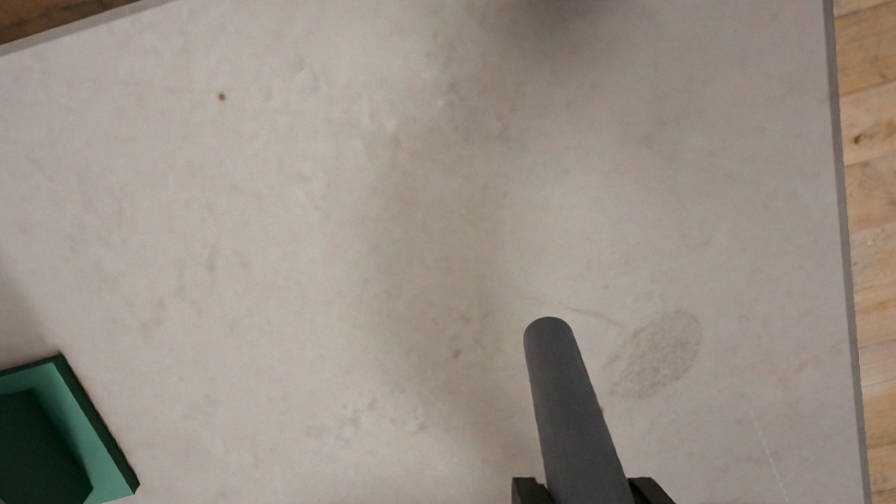

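Scene clock: 447.43 s.
left_arm: end_effector_position=(+0.4396, +0.1730, +0.0996) grip_measured=+0.19 end_effector_quat_wxyz=(-0.002, +0.707, -0.707, +0.004) end_effector_velocity=(-0.001, +0.000, -0.000) end_effector_angular_velocity=(+0.001, +0.002, +0.000) | right_arm: end_effector_position=(+0.5859, -0.5446, +0.2723) grip_measured=-0.61 end_effector_quat_wxyz=(-0.028, +0.971, -0.146, -0.188) end_effector_velocity=(+0.000, -0.001, +0.001) end_effector_angular_velocity=(-0.001, -0.003, -0.001)
Joint names: [shoulder, elbow, waist, forearm roll, wrist pitch, wrist roll]
Joint positions: left_arm=[-0.642 -1.047 -0.301  0.001 -0.397  1.108  0.052] | right_arm=[-0.672 -1.519 -0.141  0.    -1.228  0.     0.017]
Joint velocities: left_arm=[ 0.001  0.002 -0.    -0.001 -0.002 -0.     0.   ] | right_arm=[ 0.002 -0.    -0.001  0.     0.001  0.    -0.   ]
Joint targets: left_arm=[-0.642 -1.047 -0.301 0.001 -0.397 1.108] | right_arm=[-0.672 -1.519 -0.141 0.000 -1.228 0.000]
move: done; limits=none; left_arm: farthest joint: the waist, 0.000 radians from its target (0.000 radians at the start); right_arm: farthest joint: the waist, 0.000 radians from its target (0.000 radians at the start)
camera_calibration (this result's frames):
cam_left_wrist: T_world_to_cam=[[-0.999408, -0.0139209, -0.0314704, 0.476664], [-0.0142246, 0.999854, 0.00944437, -0.096889], [0.0313343, 0.00988643, -0.99946, 0.215066], [0, 0, 0, 1]] pos_world=[0.468265, 0.101384, 0.230865]
cam_right_wrist: T_world_to_cam=[[-0.282856, -0.959132, 0.00760393, -0.329985], [-0.889767, 0.265344, 0.371359, 0.631872], [-0.3582, 0.0982754, -0.928458, 0.647687], [0, 0, 0, 1]] pos_world=[0.700882, -0.547814, 0.369207]

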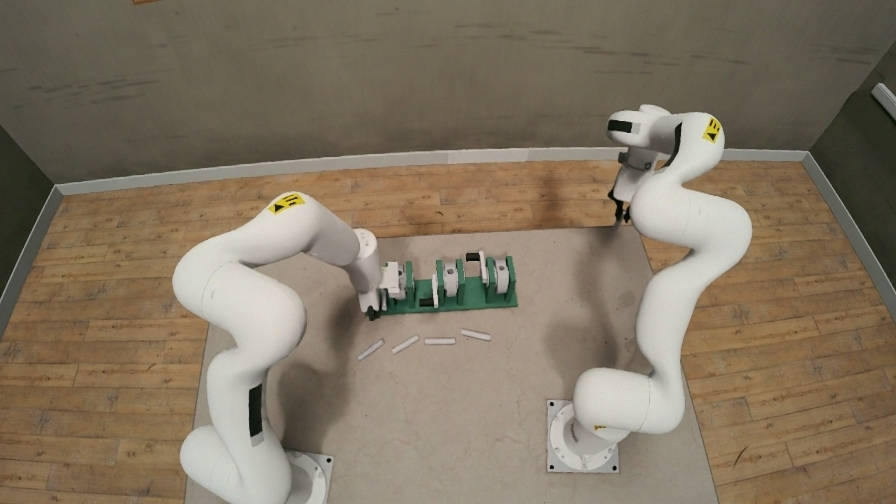

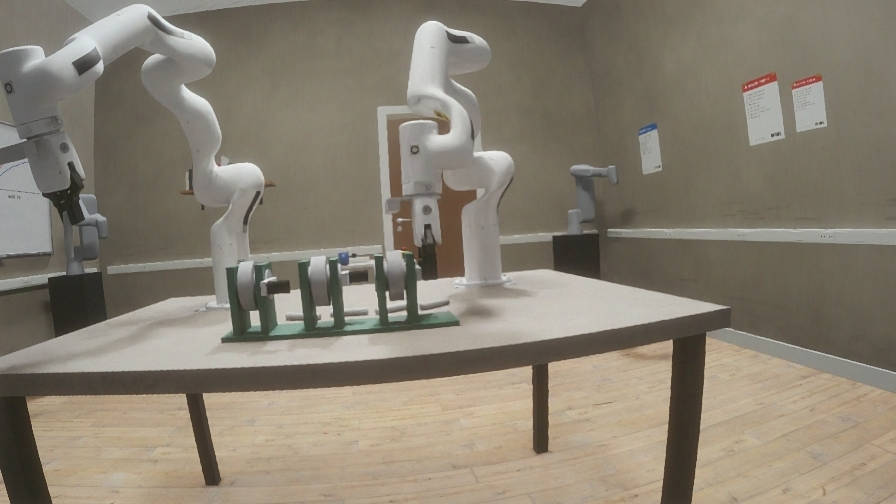

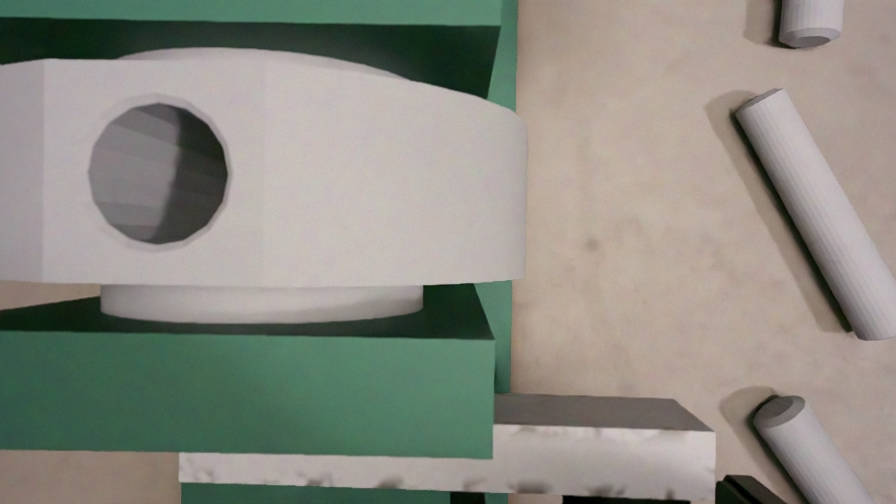

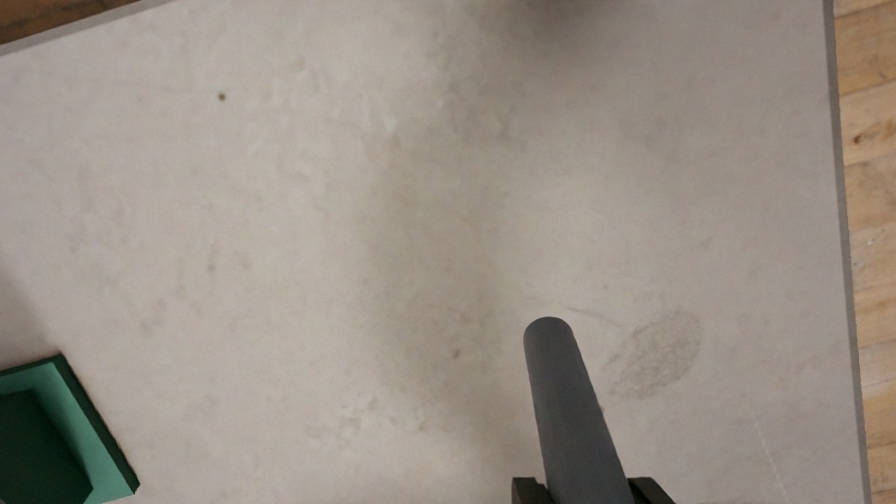

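Scene clock: 448.70 s.
left_arm: end_effector_position=(+0.4404, +0.1727, +0.2348) grip_measured=+0.19 end_effector_quat_wxyz=(-0.002, +0.707, -0.707, +0.003) end_effector_velocity=(+0.001, -0.001, +0.002) end_effector_angular_velocity=(-0.002, -0.003, +0.000) | right_arm: end_effector_position=(+0.5859, -0.5446, +0.2723) grip_measured=-0.61 end_effector_quat_wxyz=(-0.028, +0.971, -0.146, -0.188) end_effector_velocity=(+0.000, -0.000, +0.000) end_effector_angular_velocity=(-0.000, -0.002, +0.001)
Joint names: [shoulder, elbow, waist, forearm roll, wrist pitch, wrist roll]
Joint positions: left_arm=[-0.418 -1.087 -0.301  0.001 -0.661  1.108  0.052] | right_arm=[-0.672 -1.519 -0.141  0.    -1.228  0.     0.017]
Joint velocities: left_arm=[ 0.002 -0.001 -0.    -0.    -0.001  0.     0.   ] | right_arm=[ 0.001  0.    -0.    -0.     0.002 -0.001 -0.   ]
Joint targets: left_arm=[-0.418 -1.088 -0.301 0.001 -0.662 1.108] | right_arm=[-0.672 -1.519 -0.141 0.000 -1.228 0.000]
move: done; limits=none; left_arm: farthest joint: the waist, 0.000 radians from its target (0.000 radians at the start); right_arm: farthest joint: the waist, 0.000 radians from its target (0.000 radians at the start)
camera_calibration (this result's frames):
cam_left_wrist: T_world_to_cam=[[-0.99942, -0.0140896, -0.0309998, 0.481674], [-0.0144066, 0.999846, 0.010028, -0.0978758], [0.0308537, 0.0104688, -0.999469, 0.35028], [0, 0, 0, 1]] pos_world=[0.469177, 0.10098, 0.366007]
cam_right_wrist: T_world_to_cam=[[-0.282856, -0.959132, 0.00760395, -0.329985], [-0.889767, 0.265344, 0.371359, 0.631872], [-0.3582, 0.0982754, -0.928458, 0.647687], [0, 0, 0, 1]] pos_world=[0.700882, -0.547814, 0.369207]

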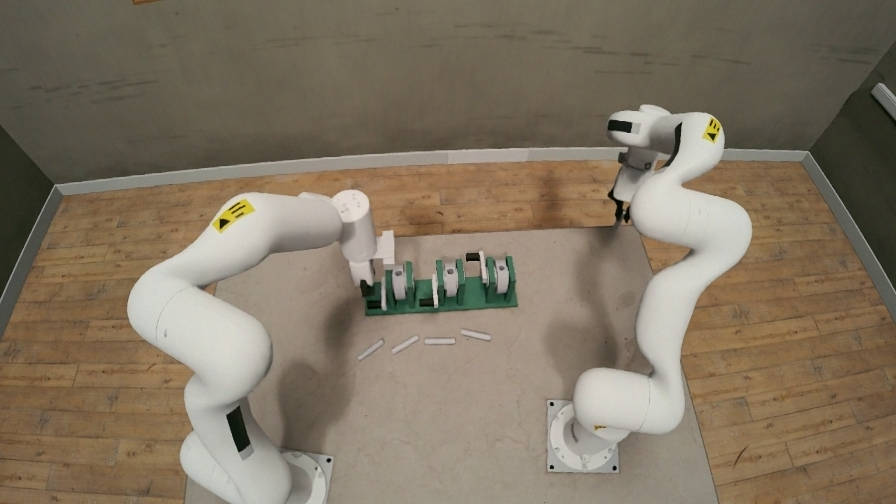

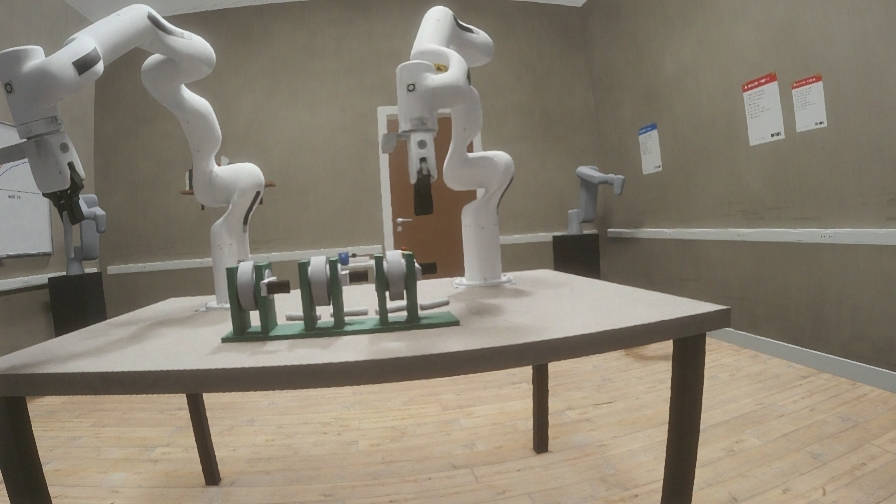

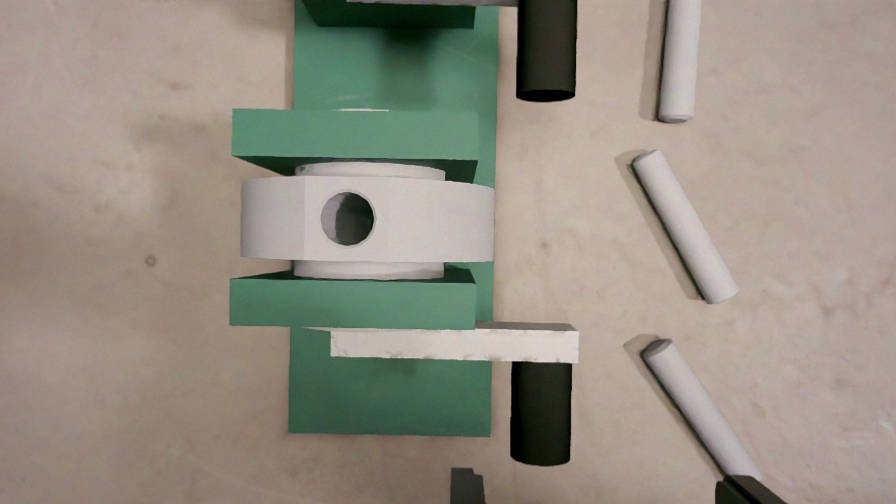

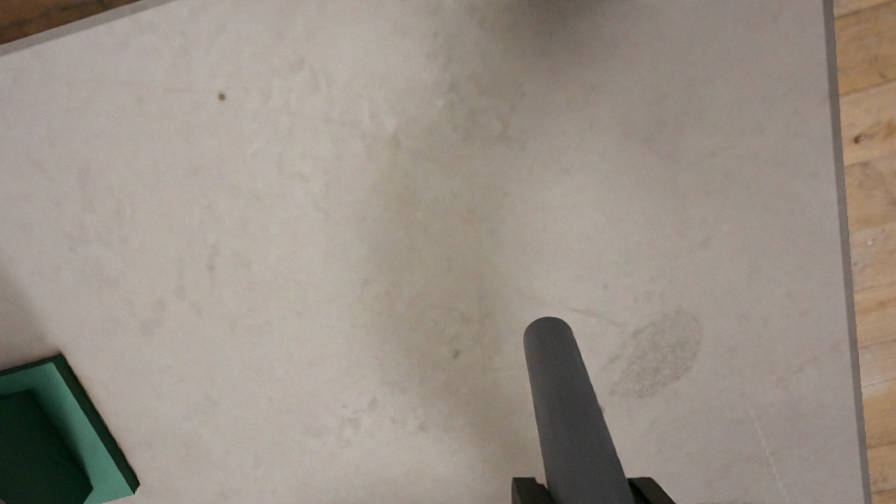

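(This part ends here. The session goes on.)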